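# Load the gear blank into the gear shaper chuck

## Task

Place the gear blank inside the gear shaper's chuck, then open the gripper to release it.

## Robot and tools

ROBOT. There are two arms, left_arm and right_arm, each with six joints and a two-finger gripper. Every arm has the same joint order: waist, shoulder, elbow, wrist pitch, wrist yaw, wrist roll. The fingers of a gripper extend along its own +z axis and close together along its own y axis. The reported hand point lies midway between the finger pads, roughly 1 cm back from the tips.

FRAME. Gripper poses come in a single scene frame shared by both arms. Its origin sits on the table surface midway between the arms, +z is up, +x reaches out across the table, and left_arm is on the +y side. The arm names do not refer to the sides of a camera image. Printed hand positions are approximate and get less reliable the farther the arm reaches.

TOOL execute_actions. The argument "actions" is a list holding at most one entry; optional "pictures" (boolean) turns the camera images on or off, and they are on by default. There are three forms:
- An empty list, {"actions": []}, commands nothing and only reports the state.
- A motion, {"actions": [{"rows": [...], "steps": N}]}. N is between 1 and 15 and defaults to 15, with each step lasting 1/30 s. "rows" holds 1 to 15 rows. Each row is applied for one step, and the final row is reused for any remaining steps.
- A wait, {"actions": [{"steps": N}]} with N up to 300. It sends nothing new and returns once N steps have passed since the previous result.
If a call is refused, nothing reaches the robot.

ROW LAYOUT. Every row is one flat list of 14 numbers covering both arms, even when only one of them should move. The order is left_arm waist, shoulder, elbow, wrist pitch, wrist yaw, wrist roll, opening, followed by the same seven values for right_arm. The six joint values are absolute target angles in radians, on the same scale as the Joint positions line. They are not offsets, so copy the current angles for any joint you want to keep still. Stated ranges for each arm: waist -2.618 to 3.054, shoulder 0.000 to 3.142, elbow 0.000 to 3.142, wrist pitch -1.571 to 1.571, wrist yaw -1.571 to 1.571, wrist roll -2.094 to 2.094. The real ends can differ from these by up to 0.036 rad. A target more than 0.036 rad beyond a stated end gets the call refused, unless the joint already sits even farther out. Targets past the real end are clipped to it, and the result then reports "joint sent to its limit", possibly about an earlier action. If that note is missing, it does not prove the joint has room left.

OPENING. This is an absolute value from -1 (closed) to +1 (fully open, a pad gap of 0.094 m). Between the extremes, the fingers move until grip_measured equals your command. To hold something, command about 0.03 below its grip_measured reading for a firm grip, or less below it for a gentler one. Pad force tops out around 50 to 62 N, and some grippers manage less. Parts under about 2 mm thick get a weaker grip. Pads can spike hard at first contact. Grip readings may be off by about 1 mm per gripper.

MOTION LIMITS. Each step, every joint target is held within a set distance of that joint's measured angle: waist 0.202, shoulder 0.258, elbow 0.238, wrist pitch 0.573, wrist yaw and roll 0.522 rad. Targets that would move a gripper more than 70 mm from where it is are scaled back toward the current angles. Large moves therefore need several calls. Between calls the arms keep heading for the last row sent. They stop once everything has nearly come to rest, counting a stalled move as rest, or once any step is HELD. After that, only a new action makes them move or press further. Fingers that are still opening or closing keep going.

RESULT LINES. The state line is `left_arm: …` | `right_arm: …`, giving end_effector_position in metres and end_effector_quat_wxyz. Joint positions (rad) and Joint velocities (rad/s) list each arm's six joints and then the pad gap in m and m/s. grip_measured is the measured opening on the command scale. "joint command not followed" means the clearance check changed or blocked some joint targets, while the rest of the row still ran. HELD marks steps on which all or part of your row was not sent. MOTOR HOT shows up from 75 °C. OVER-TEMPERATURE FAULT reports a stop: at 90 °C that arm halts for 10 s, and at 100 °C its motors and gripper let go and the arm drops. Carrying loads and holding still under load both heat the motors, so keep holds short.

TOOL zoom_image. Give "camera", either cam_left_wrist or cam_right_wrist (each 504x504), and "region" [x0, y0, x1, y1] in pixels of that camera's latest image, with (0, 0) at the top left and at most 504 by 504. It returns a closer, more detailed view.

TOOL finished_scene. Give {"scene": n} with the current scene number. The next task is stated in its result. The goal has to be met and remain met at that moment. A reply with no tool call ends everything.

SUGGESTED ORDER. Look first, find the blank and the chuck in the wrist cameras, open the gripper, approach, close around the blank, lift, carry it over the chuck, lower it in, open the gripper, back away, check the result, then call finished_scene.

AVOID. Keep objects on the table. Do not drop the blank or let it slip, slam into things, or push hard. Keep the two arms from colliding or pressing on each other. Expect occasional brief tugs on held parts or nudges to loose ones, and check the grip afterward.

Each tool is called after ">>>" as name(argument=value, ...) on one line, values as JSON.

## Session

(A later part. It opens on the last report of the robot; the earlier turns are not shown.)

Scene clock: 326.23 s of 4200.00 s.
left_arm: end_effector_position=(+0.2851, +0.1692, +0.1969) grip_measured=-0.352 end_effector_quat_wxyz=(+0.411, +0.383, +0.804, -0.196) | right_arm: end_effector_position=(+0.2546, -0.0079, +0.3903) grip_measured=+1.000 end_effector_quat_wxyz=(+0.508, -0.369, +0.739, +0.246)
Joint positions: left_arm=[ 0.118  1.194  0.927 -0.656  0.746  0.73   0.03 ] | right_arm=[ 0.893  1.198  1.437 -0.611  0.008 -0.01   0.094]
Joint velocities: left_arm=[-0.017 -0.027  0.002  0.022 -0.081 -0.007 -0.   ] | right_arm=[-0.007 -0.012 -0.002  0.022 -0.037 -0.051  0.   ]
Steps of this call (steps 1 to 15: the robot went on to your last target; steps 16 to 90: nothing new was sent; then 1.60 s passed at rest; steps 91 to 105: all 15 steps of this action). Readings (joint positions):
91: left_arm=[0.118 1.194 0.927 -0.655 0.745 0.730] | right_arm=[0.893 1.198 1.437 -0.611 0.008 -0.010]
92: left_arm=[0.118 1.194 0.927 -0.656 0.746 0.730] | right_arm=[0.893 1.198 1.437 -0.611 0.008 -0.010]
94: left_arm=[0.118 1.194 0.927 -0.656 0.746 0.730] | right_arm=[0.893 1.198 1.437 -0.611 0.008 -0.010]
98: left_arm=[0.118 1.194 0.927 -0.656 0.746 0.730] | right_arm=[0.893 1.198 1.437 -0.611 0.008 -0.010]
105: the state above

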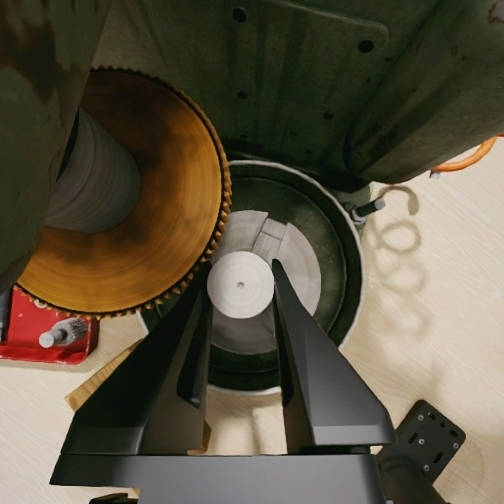

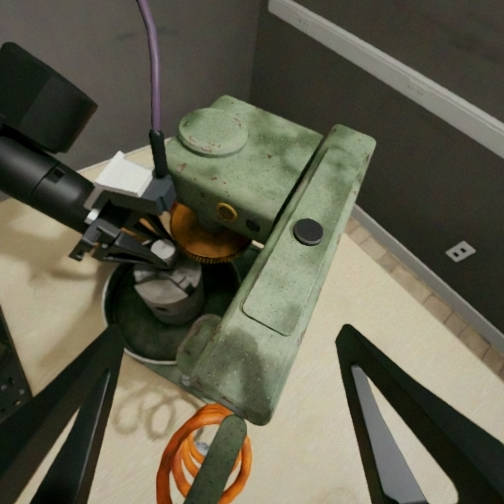

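>>> execute_actions(actions=[{"rows":[[0.107,1.195,0.925,-0.675,0.74,0.728,-0.37,0.9,1.2,1.45,-0.6,0,0,1]],"steps":15}])

>>> zoom_image(camera="cam_left_wrist", region=[150, 180, 350, 380])

Scene clock: 339.77 s of 4200.00 s.
left_arm: end_effector_position=(+0.2851, +0.1690, +0.1966) grip_measured=-0.367 end_effector_quat_wxyz=(+0.410, +0.383, +0.804, -0.195) | right_arm: end_effector_position=(+0.2546, -0.0079, +0.3903) grip_measured=+1.000 end_effector_quat_wxyz=(+0.508, -0.369, +0.739, +0.246)
Joint positions: left_arm=[ 0.116  1.194  0.927 -0.657  0.743  0.73   0.03 ] | right_arm=[ 0.893  1.198  1.437 -0.611  0.008 -0.01   0.094]
Joint velocities: left_arm=[ 0.002  0.012  0.002 -0.051 -0.007 -0.051 -0.   ] | right_arm=[ 0.007 -0.012 -0.002  0.007  0.051  0.022  0.   ]
Steps of this call (steps 1 to 15: the robot went on to your last target; steps 16 to 90: nothing new was sent; then 10.03 s passed at rest; steps 91 to 105: all 15 steps of this action). Readings (joint positions):
91: left_arm=[0.117 1.194 0.927 -0.657 0.745 0.730] | right_arm=[0.893 1.198 1.437 -0.611 0.008 -0.010]
92: left_arm=[0.116 1.194 0.927 -0.657 0.744 0.730] | right_arm=[0.893 1.198 1.437 -0.611 0.008 -0.010]
94: left_arm=[0.116 1.194 0.927 -0.657 0.743 0.730] | right_arm=[0.893 1.198 1.437 -0.611 0.008 -0.010]
98: left_arm=[0.116 1.194 0.927 -0.657 0.743 0.730] | right_arm=[0.893 1.198 1.437 -0.611 0.008 -0.010]
105: the state above

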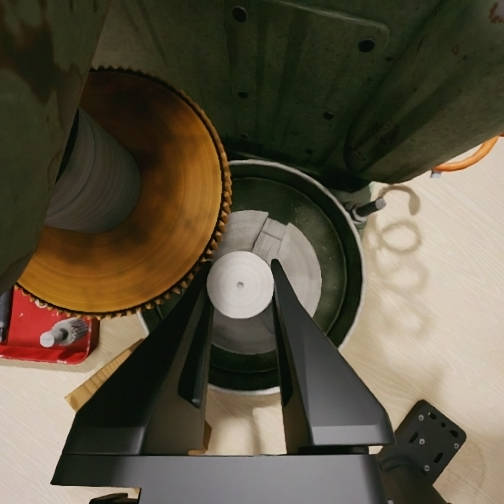

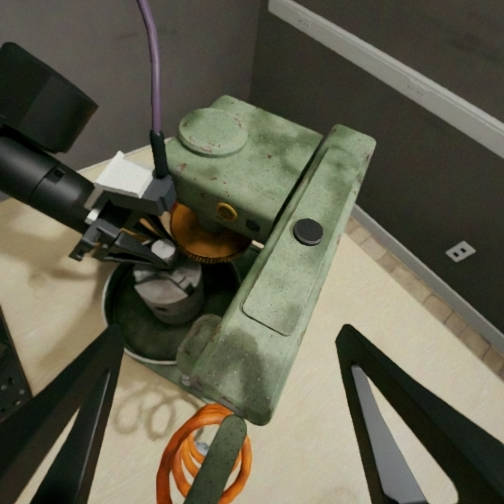

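Region (150, 180, 350, 380) of cam_left_wrist's 504x504 image, scaled by 2.520, with more detail than that image has.

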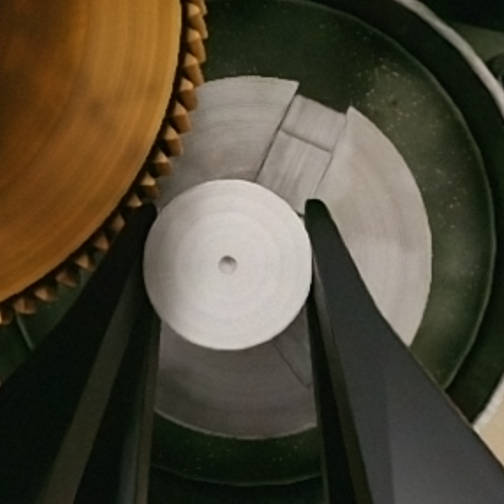

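>>> execute_actions(actions=[{"rows":[[0.135,1.17,0.92,-0.67,0.74,0.728,-0.35,0.9,1.2,1.45,-0.6,0,0,1],[0.135,1.17,0.92,-0.67,0.74,0.728,-0.35,0.9,1.2,1.45,-0.6,0,0,1],[0.135,1.17,0.92,-0.67,0.74,0.728,-0.35,0.9,1.2,1.45,-0.6,0,0,1],[0.135,1.17,0.92,-0.67,0.74,0.728,-0.35,0.9,1.2,1.45,-0.6,0,0,1],[0.135,1.17,0.92,-0.67,0.74,0.728,-0.35,0.9,1.2,1.45,-0.6,0,0,1],[0.142,1.16,0.915,-0.675,0.74,0.728,-0.35,0.9,1.2,1.45,-0.6,0,0,1],[0.142,1.16,0.915,-0.675,0.74,0.728,-0.35,0.9,1.2,1.45,-0.6,0,0,1],[0.142,1.16,0.915,-0.675,0.74,0.728,-0.35,0.9,1.2,1.45,-0.6,0,0,1],[0.142,1.16,0.915,-0.675,0.74,0.728,-0.35,0.9,1.2,1.45,-0.6,0,0,1],[0.142,1.16,0.915,-0.675,0.74,0.728,-0.35,0.9,1.2,1.45,-0.6,0,0,1],[0.15,1.15,0.91,-0.685,0.74,0.728,-0.35,0.9,1.2,1.45,-0.6,0,0,1]],"steps":15}])

Scene clock: 350.03 s of 4200.00 s.
left_arm: end_effector_position=(+0.2836, +0.1765, +0.1999) grip_measured=-0.352 end_effector_quat_wxyz=(+0.414, +0.373, +0.809, -0.188) | right_arm: end_effector_position=(+0.2546, -0.0079, +0.3903) grip_measured=+1.000 end_effector_quat_wxyz=(+0.508, -0.369, +0.739, +0.246)
Joint positions: left_arm=[ 0.141  1.175  0.927 -0.67   0.741  0.73   0.03 ] | right_arm=[ 0.893  1.198  1.437 -0.611  0.008 -0.01   0.094]
Joint velocities: left_arm=[-0.002 -0.037 -0.007 -0.066  0.051  0.022  0.001] | right_arm=[-0.002 -0.002 -0.012  0.007 -0.007 -0.007  0.   ]
Steps of this call (steps 1 to 15: the robot went on to your last target; steps 16 to 90: nothing new was sent; then 6.77 s passed at rest; steps 91 to 105: all 15 steps of this action). Readings (joint positions):
91: left_arm=[0.118 1.194 0.927 -0.657 0.743 0.730] | right_arm=[0.893 1.198 1.437 -0.611 0.008 -0.010]
92: left_arm=[0.120 1.194 0.927 -0.659 0.744 0.730] | right_arm=[0.893 1.198 1.437 -0.611 0.008 -0.010]
94: left_arm=[0.123 1.194 0.927 -0.661 0.744 0.730] | right_arm=[0.893 1.198 1.437 -0.611 0.008 -0.010]
98: left_arm=[0.131 1.187 0.927 -0.663 0.743 0.730] | right_arm=[0.893 1.198 1.437 -0.611 0.008 -0.010]
105: the state above

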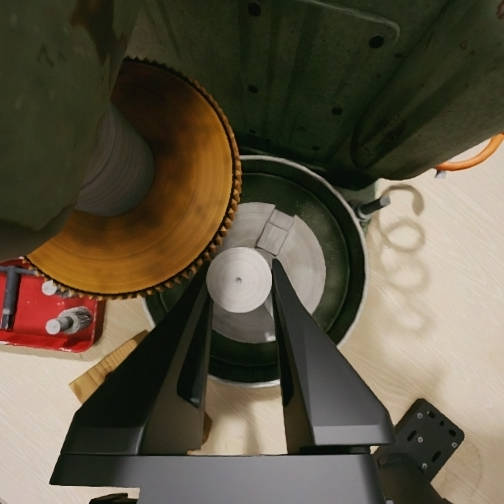

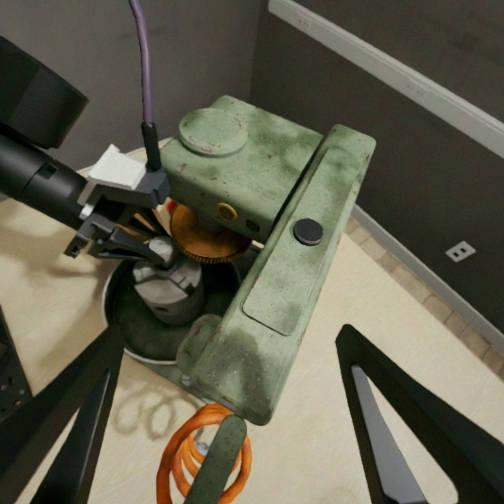

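>>> execute_actions(actions=[{"rows":[[0.15,1.14,0.90,-0.70,0.74,0.728,-0.3,0.9,1.2,1.45,-0.6,0,0,1]],"steps":15}])

>>> zoom_image(camera="cam_right_wrist", region=[110, 200, 230, 310])

Scene clock: 353.37 s of 4200.00 s.
left_arm: end_effector_position=(+0.2815, +0.1767, +0.2022) grip_measured=-0.302 end_effector_quat_wxyz=(+0.416, +0.374, +0.808, -0.186) | right_arm: end_effector_position=(+0.2546, -0.0079, +0.3903) grip_measured=+1.000 end_effector_quat_wxyz=(+0.508, -0.369, +0.739, +0.246)
Joint positions: left_arm=[ 0.141  1.162  0.927 -0.678  0.739  0.73   0.033] | right_arm=[ 0.893  1.198  1.437 -0.611  0.008 -0.01   0.094]
Joint velocities: left_arm=[ 0.012 -0.002 -0.022 -0.007 -0.095  0.007 -0.001] | right_arm=[ 0.007  0.007 -0.002 -0.066  0.11  -0.051  0.   ]
Steps of this call (steps 1 to 15: the robot went on to your last target; steps 16 to 85: nothing new was sent; steps 86 to 100: all 15 steps of this action). Readings (joint positions):
86: left_arm=[0.141 1.173 0.927 -0.671 0.740 0.730] | right_arm=[0.893 1.198 1.437 -0.611 0.008 -0.010]
87: left_arm=[0.141 1.170 0.927 -0.673 0.739 0.730] | right_arm=[0.893 1.198 1.437 -0.611 0.008 -0.010]
89: left_arm=[0.141 1.165 0.927 -0.676 0.739 0.730] | right_arm=[0.893 1.198 1.437 -0.611 0.008 -0.010]
93: left_arm=[0.141 1.162 0.927 -0.677 0.739 0.730] | right_arm=[0.893 1.198 1.437 -0.611 0.008 -0.010]
100: the state above

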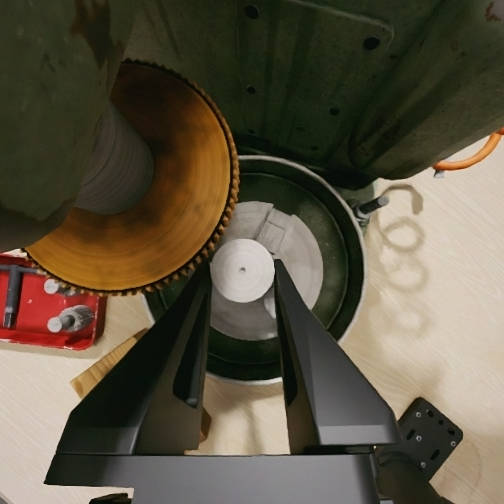

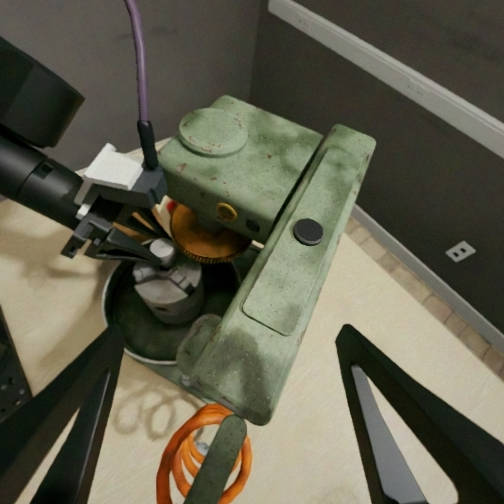

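Region (110, 200, 230, 310) of cam_right_wrist's 504x504 image, scaled by 4.200, with more detail than that image has; it fills the top 462 rows of this view, and the rest is white.

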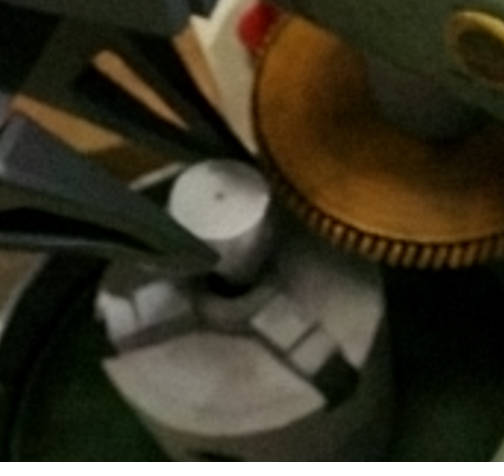

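>>> execute_actions(actions=[{"rows":[[0.165,1.12,0.92,-0.70,0.74,0.728,-0.28,0.9,1.2,1.45,-0.6,0,0,1],[0.165,1.12,0.92,-0.70,0.74,0.728,-0.28,0.9,1.2,1.45,-0.6,0,0,1],[0.165,1.12,0.92,-0.70,0.74,0.728,-0.28,0.9,1.2,1.45,-0.6,0,0,1],[0.165,1.12,0.92,-0.70,0.74,0.728,-0.28,0.9,1.2,1.45,-0.6,0,0,1],[0.165,1.12,0.92,-0.70,0.74,0.728,-0.28,0.9,1.2,1.45,-0.6,0,0,1],[0.165,1.12,0.92,-0.70,0.74,0.728,-0.28,0.9,1.2,1.45,-0.6,0,0,1],[0.165,1.12,0.92,-0.70,0.74,0.728,-0.28,0.9,1.2,1.45,-0.6,0,0,1],[0.18,1.09,0.92,-0.73,0.74,0.728,-0.28,0.9,1.2,1.45,-0.6,0,0,1]],"steps":15}])

>>> zoom_image(camera="cam_right_wrist", region=[70, 120, 250, 310])

Scene clock: 363.17 s of 4200.00 s.
left_arm: end_effector_position=(+0.2753, +0.1848, +0.2130) grip_measured=-0.282 end_effector_quat_wxyz=(+0.429, +0.364, +0.809, -0.172) | right_arm: end_effector_position=(+0.2546, -0.0079, +0.3903) grip_measured=+1.000 end_effector_quat_wxyz=(+0.508, -0.369, +0.739, +0.246)
Joint positions: left_arm=[ 0.172  1.109  0.927 -0.703  0.738  0.73   0.034] | right_arm=[ 0.893  1.198  1.437 -0.611  0.008 -0.01   0.094]
Joint velocities: left_arm=[-0.017  0.007 -0.012  0.066 -0.007  0.066 -0.   ] | right_arm=[ 0.012  0.002 -0.007 -0.007 -0.066 -0.037  0.   ]
Steps of this call (steps 1 to 15: the robot went on to your last target; steps 16 to 90: nothing new was sent; then 6.30 s passed at rest; steps 91 to 105: all 15 steps of this action). Readings (joint positions):
91: left_arm=[0.144 1.160 0.927 -0.678 0.739 0.730] | right_arm=[0.893 1.198 1.437 -0.611 0.008 -0.010]
92: left_arm=[0.149 1.156 0.927 -0.680 0.739 0.730] | right_arm=[0.893 1.198 1.437 -0.611 0.008 -0.010]
94: left_arm=[0.156 1.146 0.927 -0.680 0.738 0.730] | right_arm=[0.893 1.198 1.437 -0.611 0.008 -0.010]
98: left_arm=[0.160 1.138 0.927 -0.684 0.738 0.730] | right_arm=[0.893 1.198 1.437 -0.611 0.008 -0.010]
105: the state above

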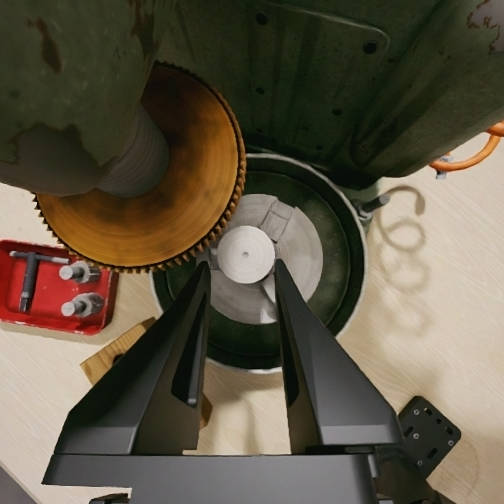

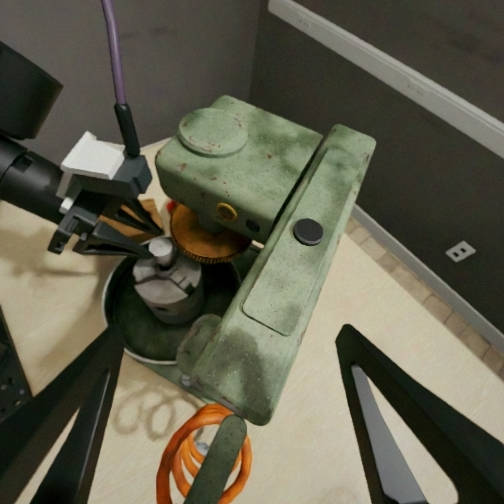

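Region (70, 120, 250, 310) of cam_right_wrist's 504x504 image, scaled by 2.653, with more detail than that image has; it fills the left 477 columns of this view, and the rest is white.

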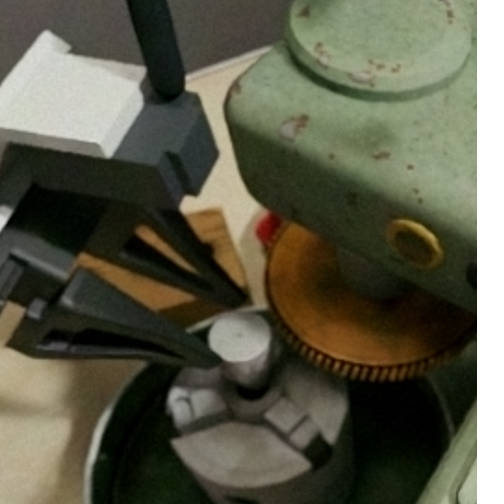

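>>> execute_actions(actions=[{"rows":[[0.16,1.13,0.96,-0.70,0.74,0.728,-0.3,0.9,1.2,1.45,-0.6,0,0,1],[0.155,1.14,0.965,-0.70,0.74,0.728,-0.3,0.9,1.2,1.45,-0.6,0,0,1],[0.15,1.15,0.97,-0.70,0.74,0.728,-0.3,0.9,1.2,1.45,-0.6,0,0,1],[0.145,1.16,0.975,-0.70,0.74,0.728,-0.3,0.9,1.2,1.45,-0.6,0,0,1],[0.14,1.17,0.98,-0.70,0.74,0.728,-0.3,0.9,1.2,1.45,-0.6,0,0,1],[0.135,1.175,0.983,-0.70,0.74,0.728,-0.3,0.9,1.2,1.45,-0.6,0,0,1]],"steps":15}])

Scene clock: 375.40 s of 4200.00 s.
left_arm: end_effector_position=(+0.2826, +0.1770, +0.2094) grip_measured=-0.298 end_effector_quat_wxyz=(+0.418, +0.374, +0.807, -0.184) | right_arm: end_effector_position=(+0.2546, -0.0079, +0.3903) grip_measured=+1.000 end_effector_quat_wxyz=(+0.508, -0.369, +0.739, +0.246)
Joint positions: left_arm=[ 0.142  1.162  0.953 -0.698  0.738  0.73   0.033] | right_arm=[ 0.893  1.198  1.437 -0.611  0.008 -0.01   0.094]
Joint velocities: left_arm=[ 0.017 -0.007  0.002  0.037  0.022 -0.037  0.   ] | right_arm=[-0.007  0.007  0.007 -0.007  0.022 -0.022  0.   ]
Steps of this call (steps 1 to 15: the robot went on to your last target; steps 16 to 90: nothing new was sent; then 8.73 s passed at rest; steps 91 to 105: all 15 steps of this action). Readings (joint positions):
91: left_arm=[0.172 1.109 0.927 -0.706 0.738 0.730] | right_arm=[0.893 1.198 1.437 -0.611 0.008 -0.010]
92: left_arm=[0.169 1.111 0.928 -0.706 0.738 0.730] | right_arm=[0.893 1.198 1.437 -0.611 0.008 -0.010]
94: left_arm=[0.161 1.125 0.937 -0.705 0.738 0.730] | right_arm=[0.893 1.198 1.437 -0.611 0.008 -0.010]
98: left_arm=[0.143 1.159 0.953 -0.698 0.738 0.730] | right_arm=[0.893 1.198 1.437 -0.611 0.008 -0.010]
105: the state above

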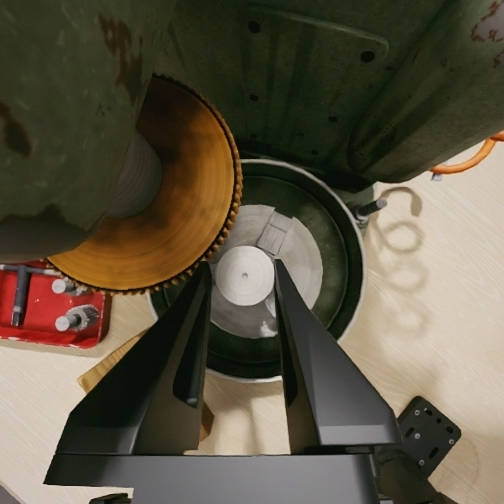

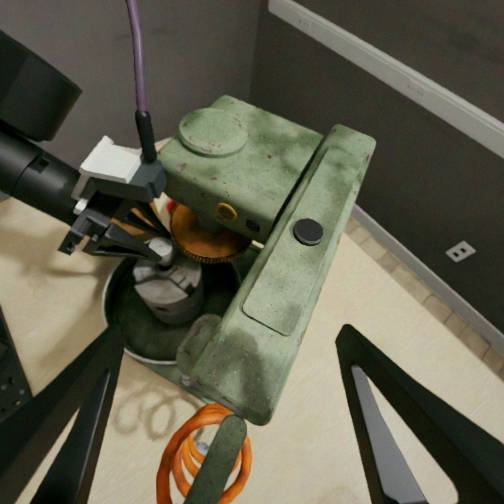

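>>> execute_actions(actions=[{"rows":[[0.125,1.175,0.96,-0.70,0.74,0.728,-0.3,0.9,1.2,1.45,-0.6,0,0,1],[0.125,1.175,0.96,-0.70,0.74,0.728,-0.3,0.9,1.2,1.45,-0.6,0,0,1],[0.125,1.175,0.96,-0.70,0.74,0.728,-0.3,0.9,1.2,1.45,-0.6,0,0,1],[0.122,1.185,0.96,-0.70,0.74,0.728,-0.3,0.9,1.2,1.45,-0.6,0,0,1],[0.12,1.19,0.96,-0.70,0.74,0.728,-0.3,0.9,1.2,1.45,-0.6,0,0,1],[0.118,1.195,0.96,-0.70,0.74,0.728,-0.3,0.9,1.2,1.45,-0.6,0,0,1],[0.118,1.202,0.96,-0.70,0.74,0.728,-0.3,0.9,1.2,1.45,-0.6,0,0,1]],"steps":15}])

>>> zoom_image(camera="cam_right_wrist", region=[110, 200, 230, 310])

Scene clock: 385.03 s of 4200.00 s.
left_arm: end_effector_position=(+0.2838, +0.1724, +0.2021) grip_measured=-0.298 end_effector_quat_wxyz=(+0.407, +0.378, +0.809, -0.193) | right_arm: end_effector_position=(+0.2546, -0.0079, +0.3903) grip_measured=+1.000 end_effector_quat_wxyz=(+0.508, -0.369, +0.739, +0.246)
Joint positions: left_arm=[ 0.125  1.19   0.953 -0.697  0.737  0.73   0.033] | right_arm=[ 0.893  1.198  1.437 -0.611  0.008 -0.01   0.094]
Joint velocities: left_arm=[-0.022  0.012  0.002  0.066 -0.022  0.037  0.   ] | right_arm=[-0.022 -0.002  0.012  0.051 -0.081  0.007  0.   ]
Steps of this call (steps 1 to 15: the robot went on to your last target; steps 16 to 90: nothing new was sent; then 6.13 s passed at rest; steps 91 to 105: all 15 steps of this action). Readings (joint positions):
91: left_arm=[0.141 1.162 0.953 -0.698 0.737 0.730] | right_arm=[0.893 1.198 1.437 -0.611 0.008 -0.010]
92: left_arm=[0.138 1.162 0.953 -0.698 0.737 0.730] | right_arm=[0.893 1.198 1.437 -0.611 0.008 -0.010]
94: left_arm=[0.133 1.162 0.953 -0.698 0.737 0.730] | right_arm=[0.893 1.198 1.437 -0.611 0.008 -0.010]
98: left_arm=[0.126 1.178 0.953 -0.697 0.737 0.730] | right_arm=[0.893 1.198 1.437 -0.611 0.008 -0.010]
105: the state above

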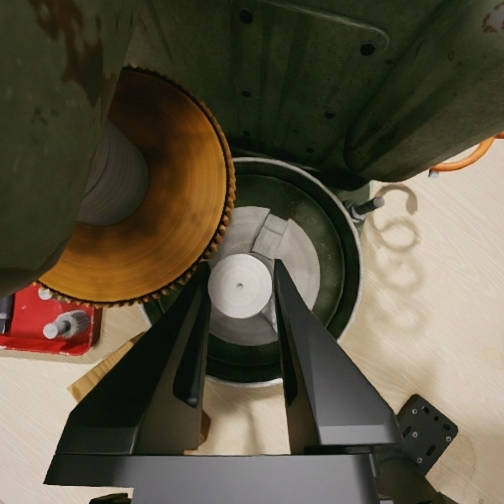

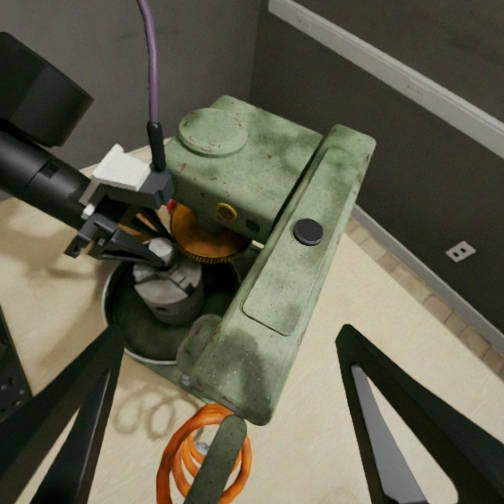

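Region (110, 200, 230, 310) of cam_right_wrist's 504x504 image, scaled by 4.200, with more detail than that image has; it fills the top 462 rows of this view, and the rest is white.

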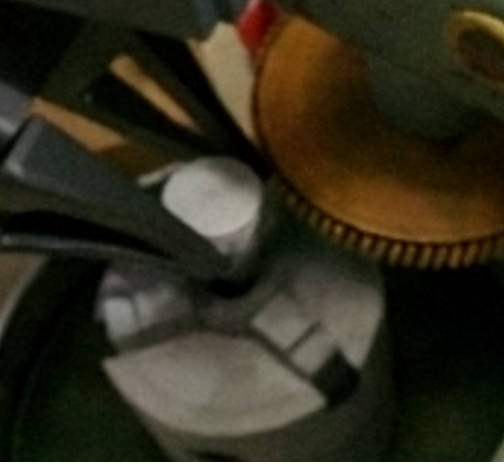

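>>> zoom_image(camera="cam_left_wrist", region=[150, 180, 350, 380])

Region (150, 180, 350, 380) of cam_left_wrist's 504x504 image, scaled by 2.520, with more detail than that image has.

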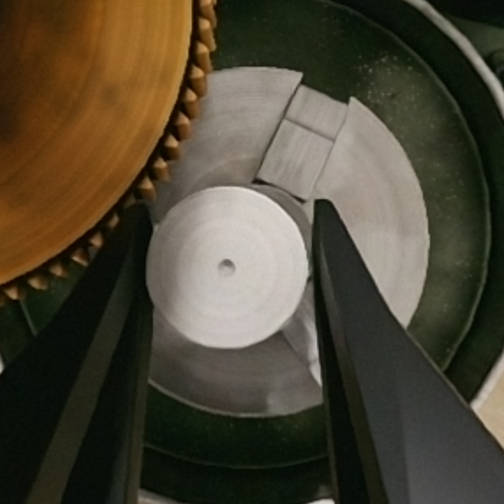

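>>> execute_actions(actions=[{"rows":[[0.118,1.2,0.96,-0.70,0.74,0.728,-0.36,0.9,1.2,1.45,-0.6,0,0,1],[0.118,1.2,0.96,-0.70,0.74,0.728,-0.38,0.9,1.2,1.45,-0.6,0,0,1],[0.118,1.2,0.96,-0.70,0.74,0.728,-0.4,0.9,1.2,1.45,-0.6,0,0,1],[0.118,1.2,0.96,-0.70,0.74,0.728,-0.41,0.9,1.2,1.45,-0.6,0,0,1],[0.118,1.2,0.96,-0.70,0.74,0.728,-0.41,0.9,1.2,1.45,-0.6,0,0,1],[0.118,1.2,0.96,-0.70,0.74,0.728,-0.41,0.9,1.2,1.45,-0.6,0,0,1],[0.118,1.2,0.96,-0.70,0.74,0.728,-0.41,0.9,1.2,1.45,-0.6,0,0,1],[0.114,1.2,0.96,-0.70,0.74,0.728,-0.41,0.9,1.2,1.45,-0.6,0,0,1],[0.111,1.2,0.96,-0.70,0.74,0.728,-0.41,0.9,1.2,1.45,-0.6,0,0,1],[0.108,1.2,0.96,-0.69,0.74,0.728,-0.41,0.9,1.2,1.45,-0.6,0,0,1]],"steps":15}])

>>> zoom_image(camera="cam_left_wrist", region=[150, 180, 350, 380])

Scene clock: 397.57 s of 4200.00 s.
left_arm: end_effector_position=(+0.2843, +0.1707, +0.2022) grip_measured=-0.396 end_effector_quat_wxyz=(+0.407, +0.381, +0.808, -0.191) | right_arm: end_effector_position=(+0.2546, -0.0079, +0.3903) grip_measured=+1.000 end_effector_quat_wxyz=(+0.508, -0.369, +0.739, +0.246)
Joint positions: left_arm=[ 0.117  1.19   0.953 -0.691  0.731  0.73   0.028] | right_arm=[ 0.893  1.198  1.437 -0.611  0.008 -0.01   0.094]
Joint velocities: left_arm=[ 0.002 -0.007  0.007  0.022 -0.007 -0.066  0.001] | right_arm=[-0.002 -0.007  0.002 -0.007 -0.022 -0.022  0.   ]
Steps of this call (steps 1 to 15: the robot went on to your last target; steps 16 to 90: nothing new was sent; then 9.03 s passed at rest; steps 91 to 105: all 15 steps of this action). Readings (joint positions):
91: left_arm=[0.125 1.190 0.953 -0.697 0.737 0.730] | right_arm=[0.893 1.198 1.437 -0.611 0.008 -0.010]
92: left_arm=[0.125 1.190 0.953 -0.696 0.737 0.730] | right_arm=[0.893 1.198 1.437 -0.611 0.008 -0.010]
94: left_arm=[0.125 1.190 0.953 -0.695 0.736 0.730] | right_arm=[0.893 1.198 1.437 -0.611 0.008 -0.010]
98: left_arm=[0.125 1.190 0.953 -0.695 0.735 0.730] | right_arm=[0.893 1.198 1.437 -0.611 0.008 -0.010]
105: the state above

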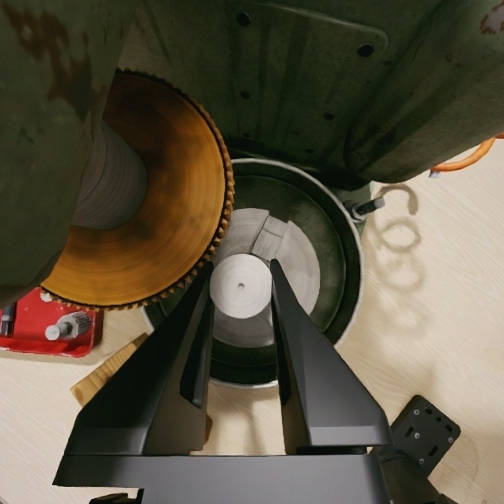

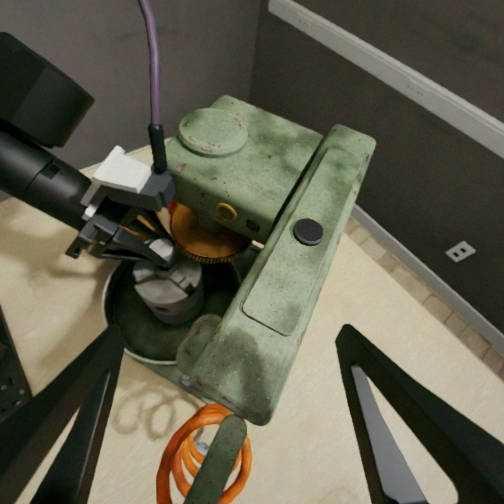

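Region (150, 180, 350, 380) of cam_left_wrist's 504x504 image, scaled by 2.520, with more detail than that image has.

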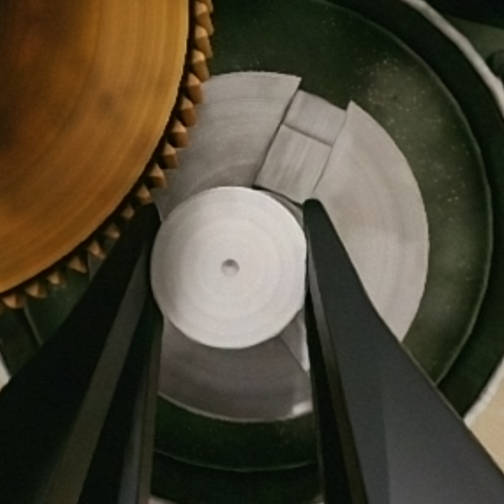

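>>> execute_actions(actions=[{"rows":[[0.104,1.2,0.96,-0.69,0.75,0.728,-0.41,0.9,1.2,1.45,-0.6,0,0,1],[0.101,1.2,0.96,-0.69,0.75,0.728,-0.41,0.9,1.2,1.45,-0.6,0,0,1],[0.098,1.2,0.96,-0.685,0.755,0.728,-0.41,0.9,1.2,1.45,-0.6,0,0,1]],"steps":15}])

>>> zoom_image(camera="cam_left_wrist", region=[150, 180, 350, 380])

Scene clock: 402.47 s of 4200.00 s.
left_arm: end_effector_position=(+0.2835, +0.1676, +0.2023) grip_measured=-0.396 end_effector_quat_wxyz=(+0.407, +0.385, +0.806, -0.193) | right_arm: end_effector_position=(+0.2546, -0.0079, +0.3903) grip_measured=+1.000 end_effector_quat_wxyz=(+0.508, -0.369, +0.739, +0.246)
Joint positions: left_arm=[ 0.106  1.19   0.953 -0.69   0.731  0.73   0.028] | right_arm=[ 0.893  1.198  1.437 -0.611  0.008 -0.01   0.094]
Joint velocities: left_arm=[ 0.012 -0.002 -0.002 -0.051 -0.007 -0.051 -0.   ] | right_arm=[ 0.007 -0.002 -0.002  0.022  0.007 -0.022  0.   ]
Steps of this call (steps 1 to 15: the robot went on to your last target; steps 16 to 90: nothing new was sent; then 1.40 s passed at rest; steps 91 to 105: all 15 steps of this action). Readings (joint positions):
91: left_arm=[0.116 1.190 0.953 -0.691 0.731 0.730] | right_arm=[0.893 1.198 1.437 -0.611 0.008 -0.010]
92: left_arm=[0.115 1.190 0.953 -0.690 0.731 0.730] | right_arm=[0.893 1.198 1.437 -0.611 0.008 -0.010]
94: left_arm=[0.110 1.190 0.953 -0.690 0.731 0.730] | right_arm=[0.893 1.198 1.437 -0.611 0.008 -0.010]
98: left_arm=[0.106 1.190 0.953 -0.690 0.731 0.730] | right_arm=[0.893 1.198 1.437 -0.611 0.008 -0.010]
105: the state above

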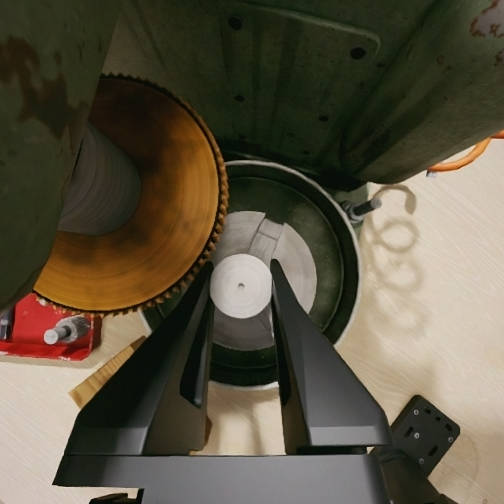

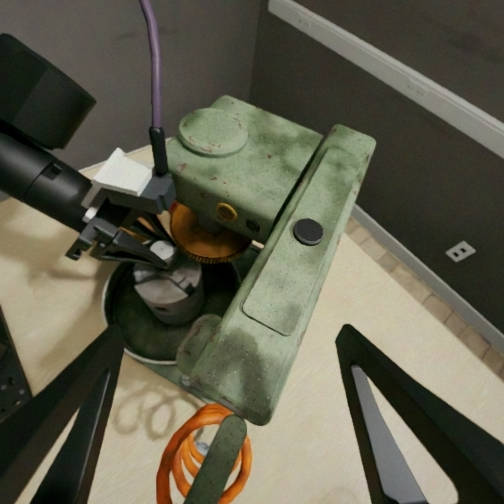

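Region (150, 180, 350, 380) of cam_left_wrist's 504x504 image, scaled by 2.520, with more detail than that image has.

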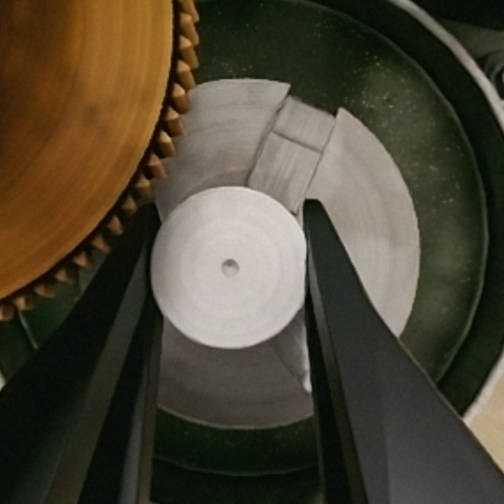

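>>> execute_actions(actions=[{"rows":[[0.1,1.2,0.96,-0.69,0.74,0.728,-0.36,0.9,1.2,1.45,-0.6,0,0,1]],"steps":15}])

>>> zoom_image(camera="cam_right_wrist", region=[110, 200, 230, 310])

Scene clock: 406.23 s of 4200.00 s.
left_arm: end_effector_position=(+0.2837, +0.1676, +0.2025) grip_measured=-0.362 end_effector_quat_wxyz=(+0.407, +0.386, +0.805, -0.192) | right_arm: end_effector_position=(+0.2546, -0.0079, +0.3903) grip_measured=+1.000 end_effector_quat_wxyz=(+0.508, -0.369, +0.739, +0.246)
Joint positions: left_arm=[ 0.106  1.19   0.953 -0.689  0.731  0.73   0.03 ] | right_arm=[ 0.893  1.198  1.437 -0.611  0.008 -0.01   0.094]
Joint velocities: left_arm=[-0.007  0.012 -0.002  0.037 -0.022 -0.051 -0.   ] | right_arm=[ 0.002 -0.007  0.002  0.037 -0.081 -0.095  0.   ]
Steps of this call (steps 1 to 15: the robot went on to your last target; steps 16 to 90: nothing new was sent; then 0.27 s passed at rest; steps 91 to 105: all 15 steps of this action). Readings (joint positions):
91: left_arm=[0.106 1.190 0.953 -0.690 0.731 0.730] | right_arm=[0.893 1.198 1.437 -0.611 0.008 -0.010]
92: left_arm=[0.106 1.190 0.953 -0.690 0.731 0.730] | right_arm=[0.893 1.198 1.437 -0.611 0.008 -0.010]
94: left_arm=[0.106 1.190 0.953 -0.689 0.731 0.730] | right_arm=[0.893 1.198 1.437 -0.611 0.008 -0.010]
98: left_arm=[0.106 1.190 0.953 -0.689 0.731 0.730] | right_arm=[0.893 1.198 1.437 -0.611 0.008 -0.010]
105: the state above

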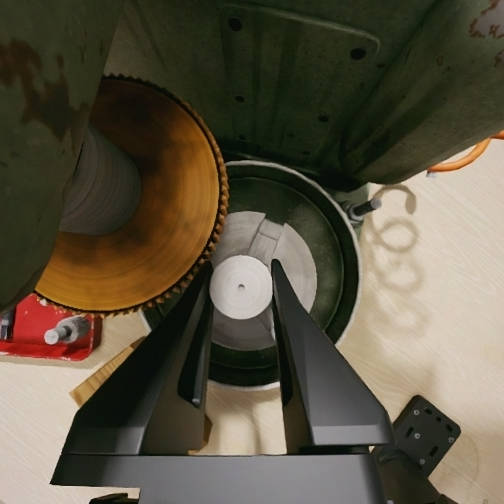

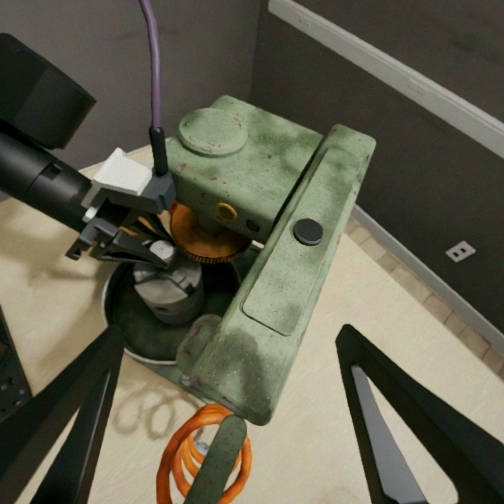

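Region (110, 200, 230, 310) of cam_right_wrist's 504x504 image, scaled by 4.200, with more detail than that image has; it fills the top 462 rows of this view, and the rest is white.

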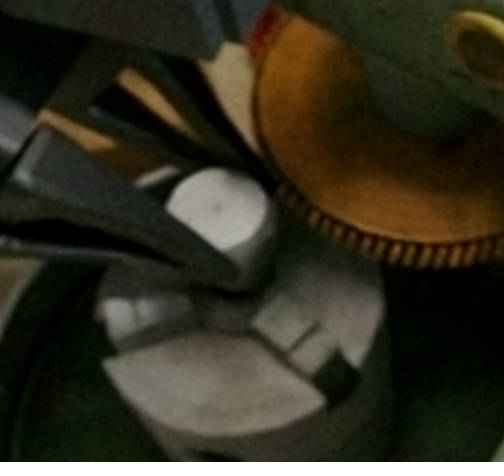

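>>> execute_actions(actions=[{"rows":[[0.108,1.18,0.96,-0.70,0.74,0.728,-0.27,0.9,1.2,1.45,-0.6,0,0,1],[0.11,1.17,0.96,-0.71,0.74,0.728,-0.27,0.9,1.2,1.45,-0.6,0,0,1],[0.112,1.165,0.96,-0.71,0.74,0.728,-0.27,0.9,1.2,1.45,-0.6,0,0,1],[0.115,1.16,0.96,-0.715,0.74,0.728,-0.27,0.9,1.2,1.45,-0.6,0,0,1],[0.119,1.15,0.96,-0.715,0.74,0.728,-0.27,0.9,1.2,1.45,-0.6,0,0,1],[0.124,1.14,0.96,-0.72,0.74,0.728,-0.27,0.9,1.2,1.45,-0.6,0,0,1],[0.129,1.13,0.96,-0.72,0.74,0.728,-0.27,0.9,1.2,1.45,-0.6,0,0,1],[0.134,1.12,0.96,-0.725,0.74,0.728,-0.27,0.9,1.2,1.45,-0.6,0,0,1],[0.139,1.11,0.96,-0.725,0.74,0.728,-0.27,0.9,1.2,1.45,-0.6,0,0,1],[0.144,1.10,0.96,-0.73,0.74,0.728,-0.27,0.9,1.2,1.45,-0.6,0,0,1],[0.15,1.09,0.96,-0.73,0.74,0.728,-0.27,0.9,1.2,1.45,-0.6,0,0,1]],"steps":15}])

>>> zoom_image(camera="cam_right_wrist", region=[110, 200, 230, 310])

>>> zoom_image(camera="cam_left_wrist", region=[150, 160, 350, 360])

Scene clock: 424.53 s of 4200.00 s.
left_arm: end_effector_position=(+0.2765, +0.1774, +0.2227) grip_measured=-0.272 end_effector_quat_wxyz=(+0.435, +0.379, +0.799, -0.169) | right_arm: end_effector_position=(+0.2546, -0.0079, +0.3903) grip_measured=+1.000 end_effector_quat_wxyz=(+0.508, -0.369, +0.739, +0.246)
Joint positions: left_arm=[ 0.143  1.107  0.953 -0.705  0.731  0.73   0.034] | right_arm=[ 0.893  1.198  1.437 -0.611  0.008 -0.01   0.094]
Joint velocities: left_arm=[ 0.007 -0.017 -0.022  0.007 -0.022  0.037  0.001] | right_arm=[ 0.002 -0.007 -0.002 -0.037 -0.007 -0.037  0.   ]
Steps of this call (steps 1 to 15: the robot went on to your last target; steps 16 to 90: nothing new was sent; then 14.80 s passed at rest; steps 91 to 105: all 15 steps of this action). Readings (joint positions):
91: left_arm=[0.106 1.190 0.953 -0.689 0.731 0.730] | right_arm=[0.893 1.198 1.437 -0.611 0.008 -0.010]
92: left_arm=[0.106 1.190 0.953 -0.689 0.731 0.730] | right_arm=[0.893 1.198 1.437 -0.611 0.008 -0.010]
94: left_arm=[0.106 1.190 0.953 -0.690 0.731 0.730] | right_arm=[0.893 1.198 1.437 -0.611 0.008 -0.010]
98: left_arm=[0.117 1.166 0.953 -0.699 0.731 0.730] | right_arm=[0.893 1.198 1.437 -0.611 0.008 -0.010]
105: the state above

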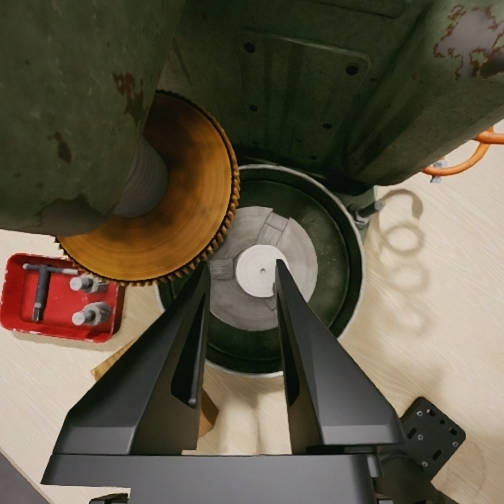

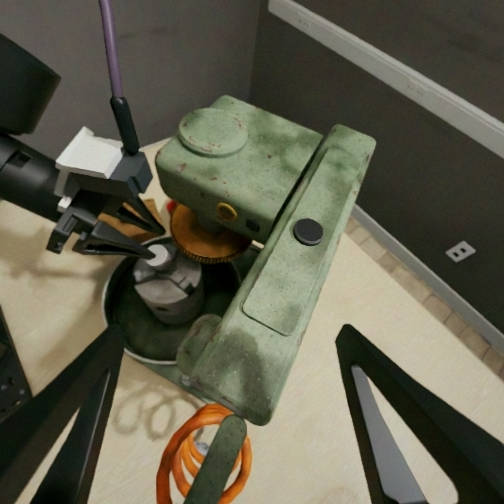

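Region (110, 200, 230, 310) of cam_right_wrist's 504x504 image, scaled by 4.200, with more detail than that image has; it fills the top 462 rows of this view, and the rest is white.

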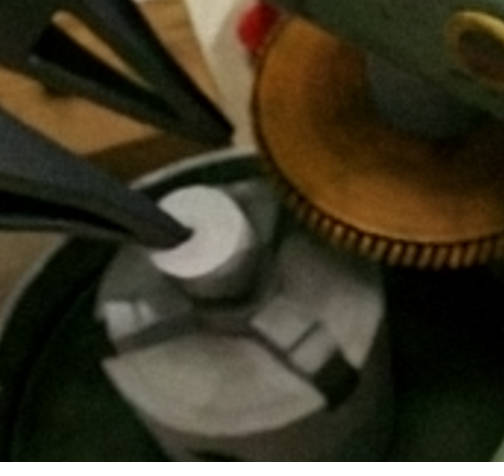

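Region (150, 160, 350, 360) of cam_left_wrist's 504x504 image, scaled by 2.520, with more detail than that image has.

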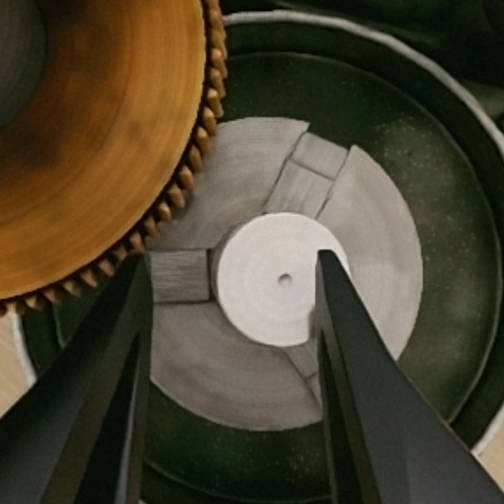

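>>> execute_actions(actions=[{"rows":[[0.135,1.1,0.96,-0.72,0.74,0.728,-0.53,0.9,1.2,1.45,-0.6,0,0,1],[0.135,1.1,0.96,-0.72,0.74,0.728,-0.53,0.9,1.2,1.45,-0.6,0,0,1],[0.135,1.1,0.96,-0.72,0.74,0.728,-0.53,0.9,1.2,1.45,-0.6,0,0,1],[0.135,1.1,0.96,-0.72,0.74,0.728,-0.53,0.9,1.2,1.45,-0.6,0,0,1],[0.135,1.1,0.96,-0.72,0.74,0.728,-0.53,0.9,1.2,1.45,-0.6,0,0,1],[0.135,1.1,0.96,-0.72,0.74,0.728,-0.53,0.9,1.2,1.45,-0.6,0,0,1],[0.135,1.12,0.96,-0.72,0.74,0.728,-0.53,0.9,1.2,1.45,-0.6,0,0,1],[0.135,1.125,0.96,-0.72,0.74,0.728,-0.53,0.9,1.2,1.45,-0.6,0,0,1],[0.135,1.13,0.96,-0.72,0.74,0.728,-0.53,0.9,1.2,1.45,-0.6,0,0,1],[0.135,1.135,0.96,-0.72,0.74,0.728,-0.53,0.9,1.2,1.45,-0.6,0,0,1]],"steps":15}])

>>> zoom_image(camera="cam_right_wrist", region=[110, 200, 230, 310])

Scene clock: 433.93 s of 4200.00 s.
left_arm: end_effector_position=(+0.2776, +0.1775, +0.2188) grip_measured=-0.528 end_effector_quat_wxyz=(+0.429, +0.377, +0.802, -0.173) | right_arm: end_effector_position=(+0.2546, -0.0079, +0.3903) grip_measured=+1.000 end_effector_quat_wxyz=(+0.508, -0.369, +0.739, +0.246)
Joint positions: left_arm=[ 0.143  1.121  0.953 -0.707  0.731  0.73   0.022] | right_arm=[ 0.893  1.198  1.437 -0.611  0.008 -0.01   0.094]
Joint velocities: left_arm=[-0.007  0.022 -0.002 -0.007  0.022 -0.007 -0.   ] | right_arm=[-0.007 -0.002 -0.002 -0.022 -0.007 -0.066  0.   ]
Steps of this call (steps 1 to 15: the robot went on to your last target; steps 16 to 130: nothing new was sent; then 4.57 s passed at rest; steps 131 to 145: all 15 steps of this action). Readings (joint positions):
131: left_arm=[0.143 1.107 0.953 -0.707 0.731 0.730] | right_arm=[0.893 1.198 1.437 -0.611 0.008 -0.010]
132: left_arm=[0.143 1.107 0.953 -0.707 0.731 0.730] | right_arm=[0.893 1.198 1.437 -0.611 0.008 -0.010]
134: left_arm=[0.143 1.107 0.953 -0.707 0.731 0.730] | right_arm=[0.893 1.198 1.437 -0.611 0.008 -0.010]
138: left_arm=[0.143 1.107 0.953 -0.707 0.731 0.730] | right_arm=[0.893 1.198 1.437 -0.611 0.008 -0.010]
145: the state above

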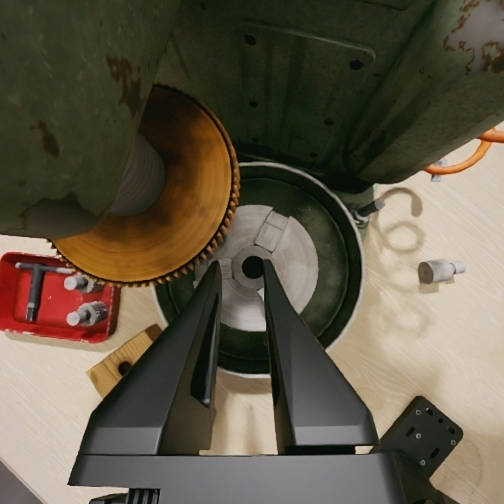

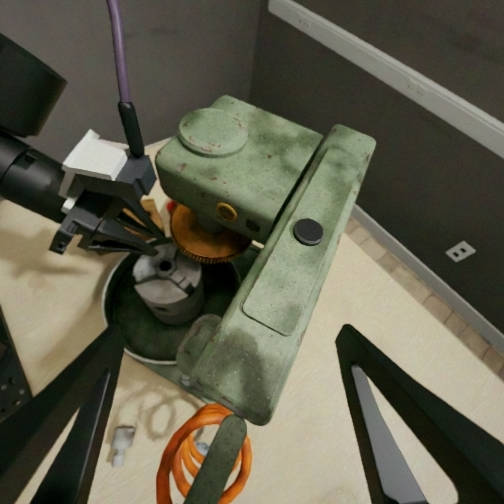

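Region (110, 200, 230, 310) of cam_right_wrist's 504x504 image, scaled by 4.200, with more detail than that image has; it fills the top 462 rows of this view, and the rest is white.

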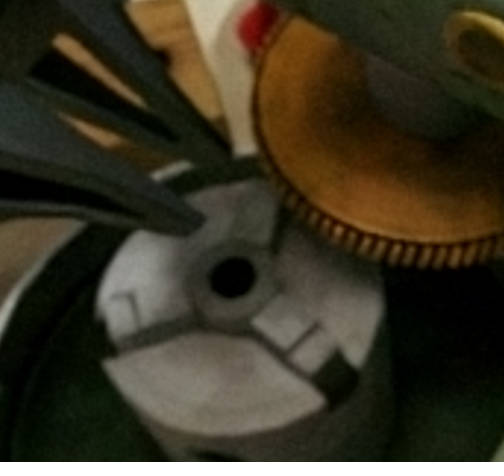

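>>> execute_actions(actions=[{"rows":[[0.125,1.14,0.92,-0.69,0.76,0.728,-0.6,0.9,1.2,1.45,-0.6,0,0,1],[0.12,1.15,0.90,-0.68,0.76,0.728,-0.6,0.9,1.2,1.45,-0.6,0,0,1],[0.115,1.16,0.88,-0.665,0.76,0.728,-0.6,0.9,1.2,1.45,-0.6,0,0,1],[0.113,1.165,0.865,-0.65,0.76,0.728,-0.6,0.9,1.2,1.45,-0.6,0,0,1],[0.113,1.172,0.848,-0.64,0.76,0.728,-0.6,0.9,1.2,1.45,-0.6,0,0,1]],"steps":15}])

>>> zoom_image(camera="cam_left_wrist", region=[150, 160, 350, 360])

Scene clock: 455.37 s of 4200.00 s.
left_arm: end_effector_position=(+0.2735, +0.1688, +0.1805) grip_measured=-0.598 end_effector_quat_wxyz=(+0.400, +0.378, +0.810, -0.201) | right_arm: end_effector_position=(+0.2546, -0.0079, +0.3903) grip_measured=+1.000 end_effector_quat_wxyz=(+0.508, -0.369, +0.739, +0.246)
Joint positions: left_arm=[ 0.12   1.166  0.859 -0.645  0.744  0.73   0.019] | right_arm=[ 0.893  1.198  1.437 -0.611  0.008 -0.01   0.094]
Joint velocities: left_arm=[-0.007 -0.007  0.017  0.051 -0.007 -0.007 -0.   ] | right_arm=[-0.022  0.002 -0.002 -0.066 -0.022 -0.081  0.   ]
Steps of this call (steps 1 to 15: the robot went on to your last target; steps 16 to 90: nothing new was sent; then 17.93 s passed at rest; steps 91 to 105: all 15 steps of this action). Readings (joint positions):
91: left_arm=[0.141 1.121 0.952 -0.704 0.732 0.730] | right_arm=[0.893 1.198 1.437 -0.611 0.008 -0.010]
92: left_arm=[0.137 1.121 0.947 -0.696 0.735 0.730] | right_arm=[0.893 1.198 1.437 -0.611 0.008 -0.010]
94: left_arm=[0.126 1.128 0.925 -0.674 0.740 0.730] | right_arm=[0.893 1.198 1.437 -0.611 0.008 -0.010]
98: left_arm=[0.120 1.159 0.869 -0.655 0.743 0.730] | right_arm=[0.893 1.198 1.437 -0.611 0.008 -0.010]
105: the state above

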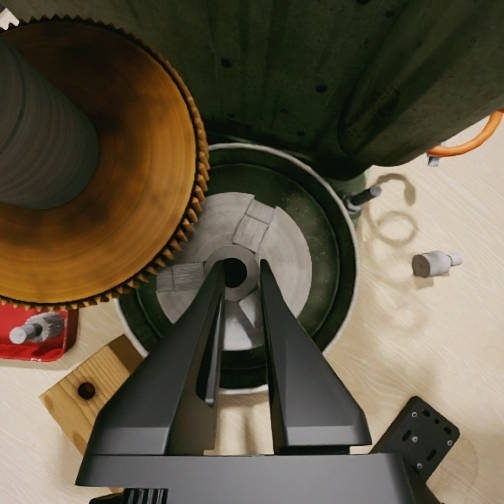

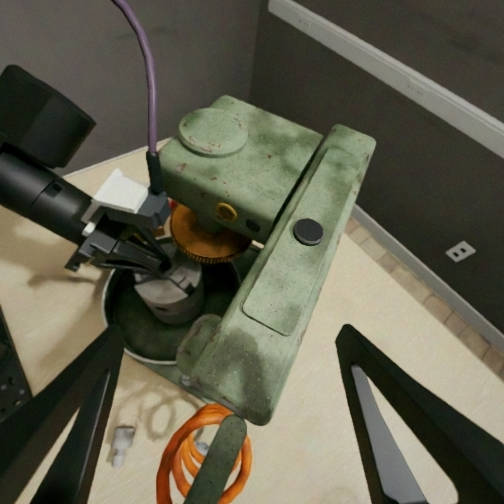

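Region (150, 160, 350, 360) of cam_left_wrist's 504x504 image, scaled by 2.520, with more detail than that image has.

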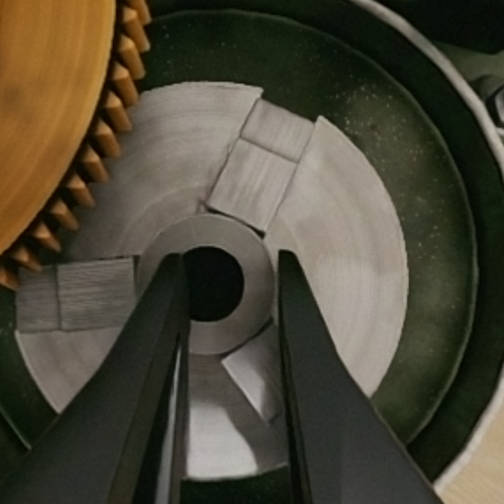

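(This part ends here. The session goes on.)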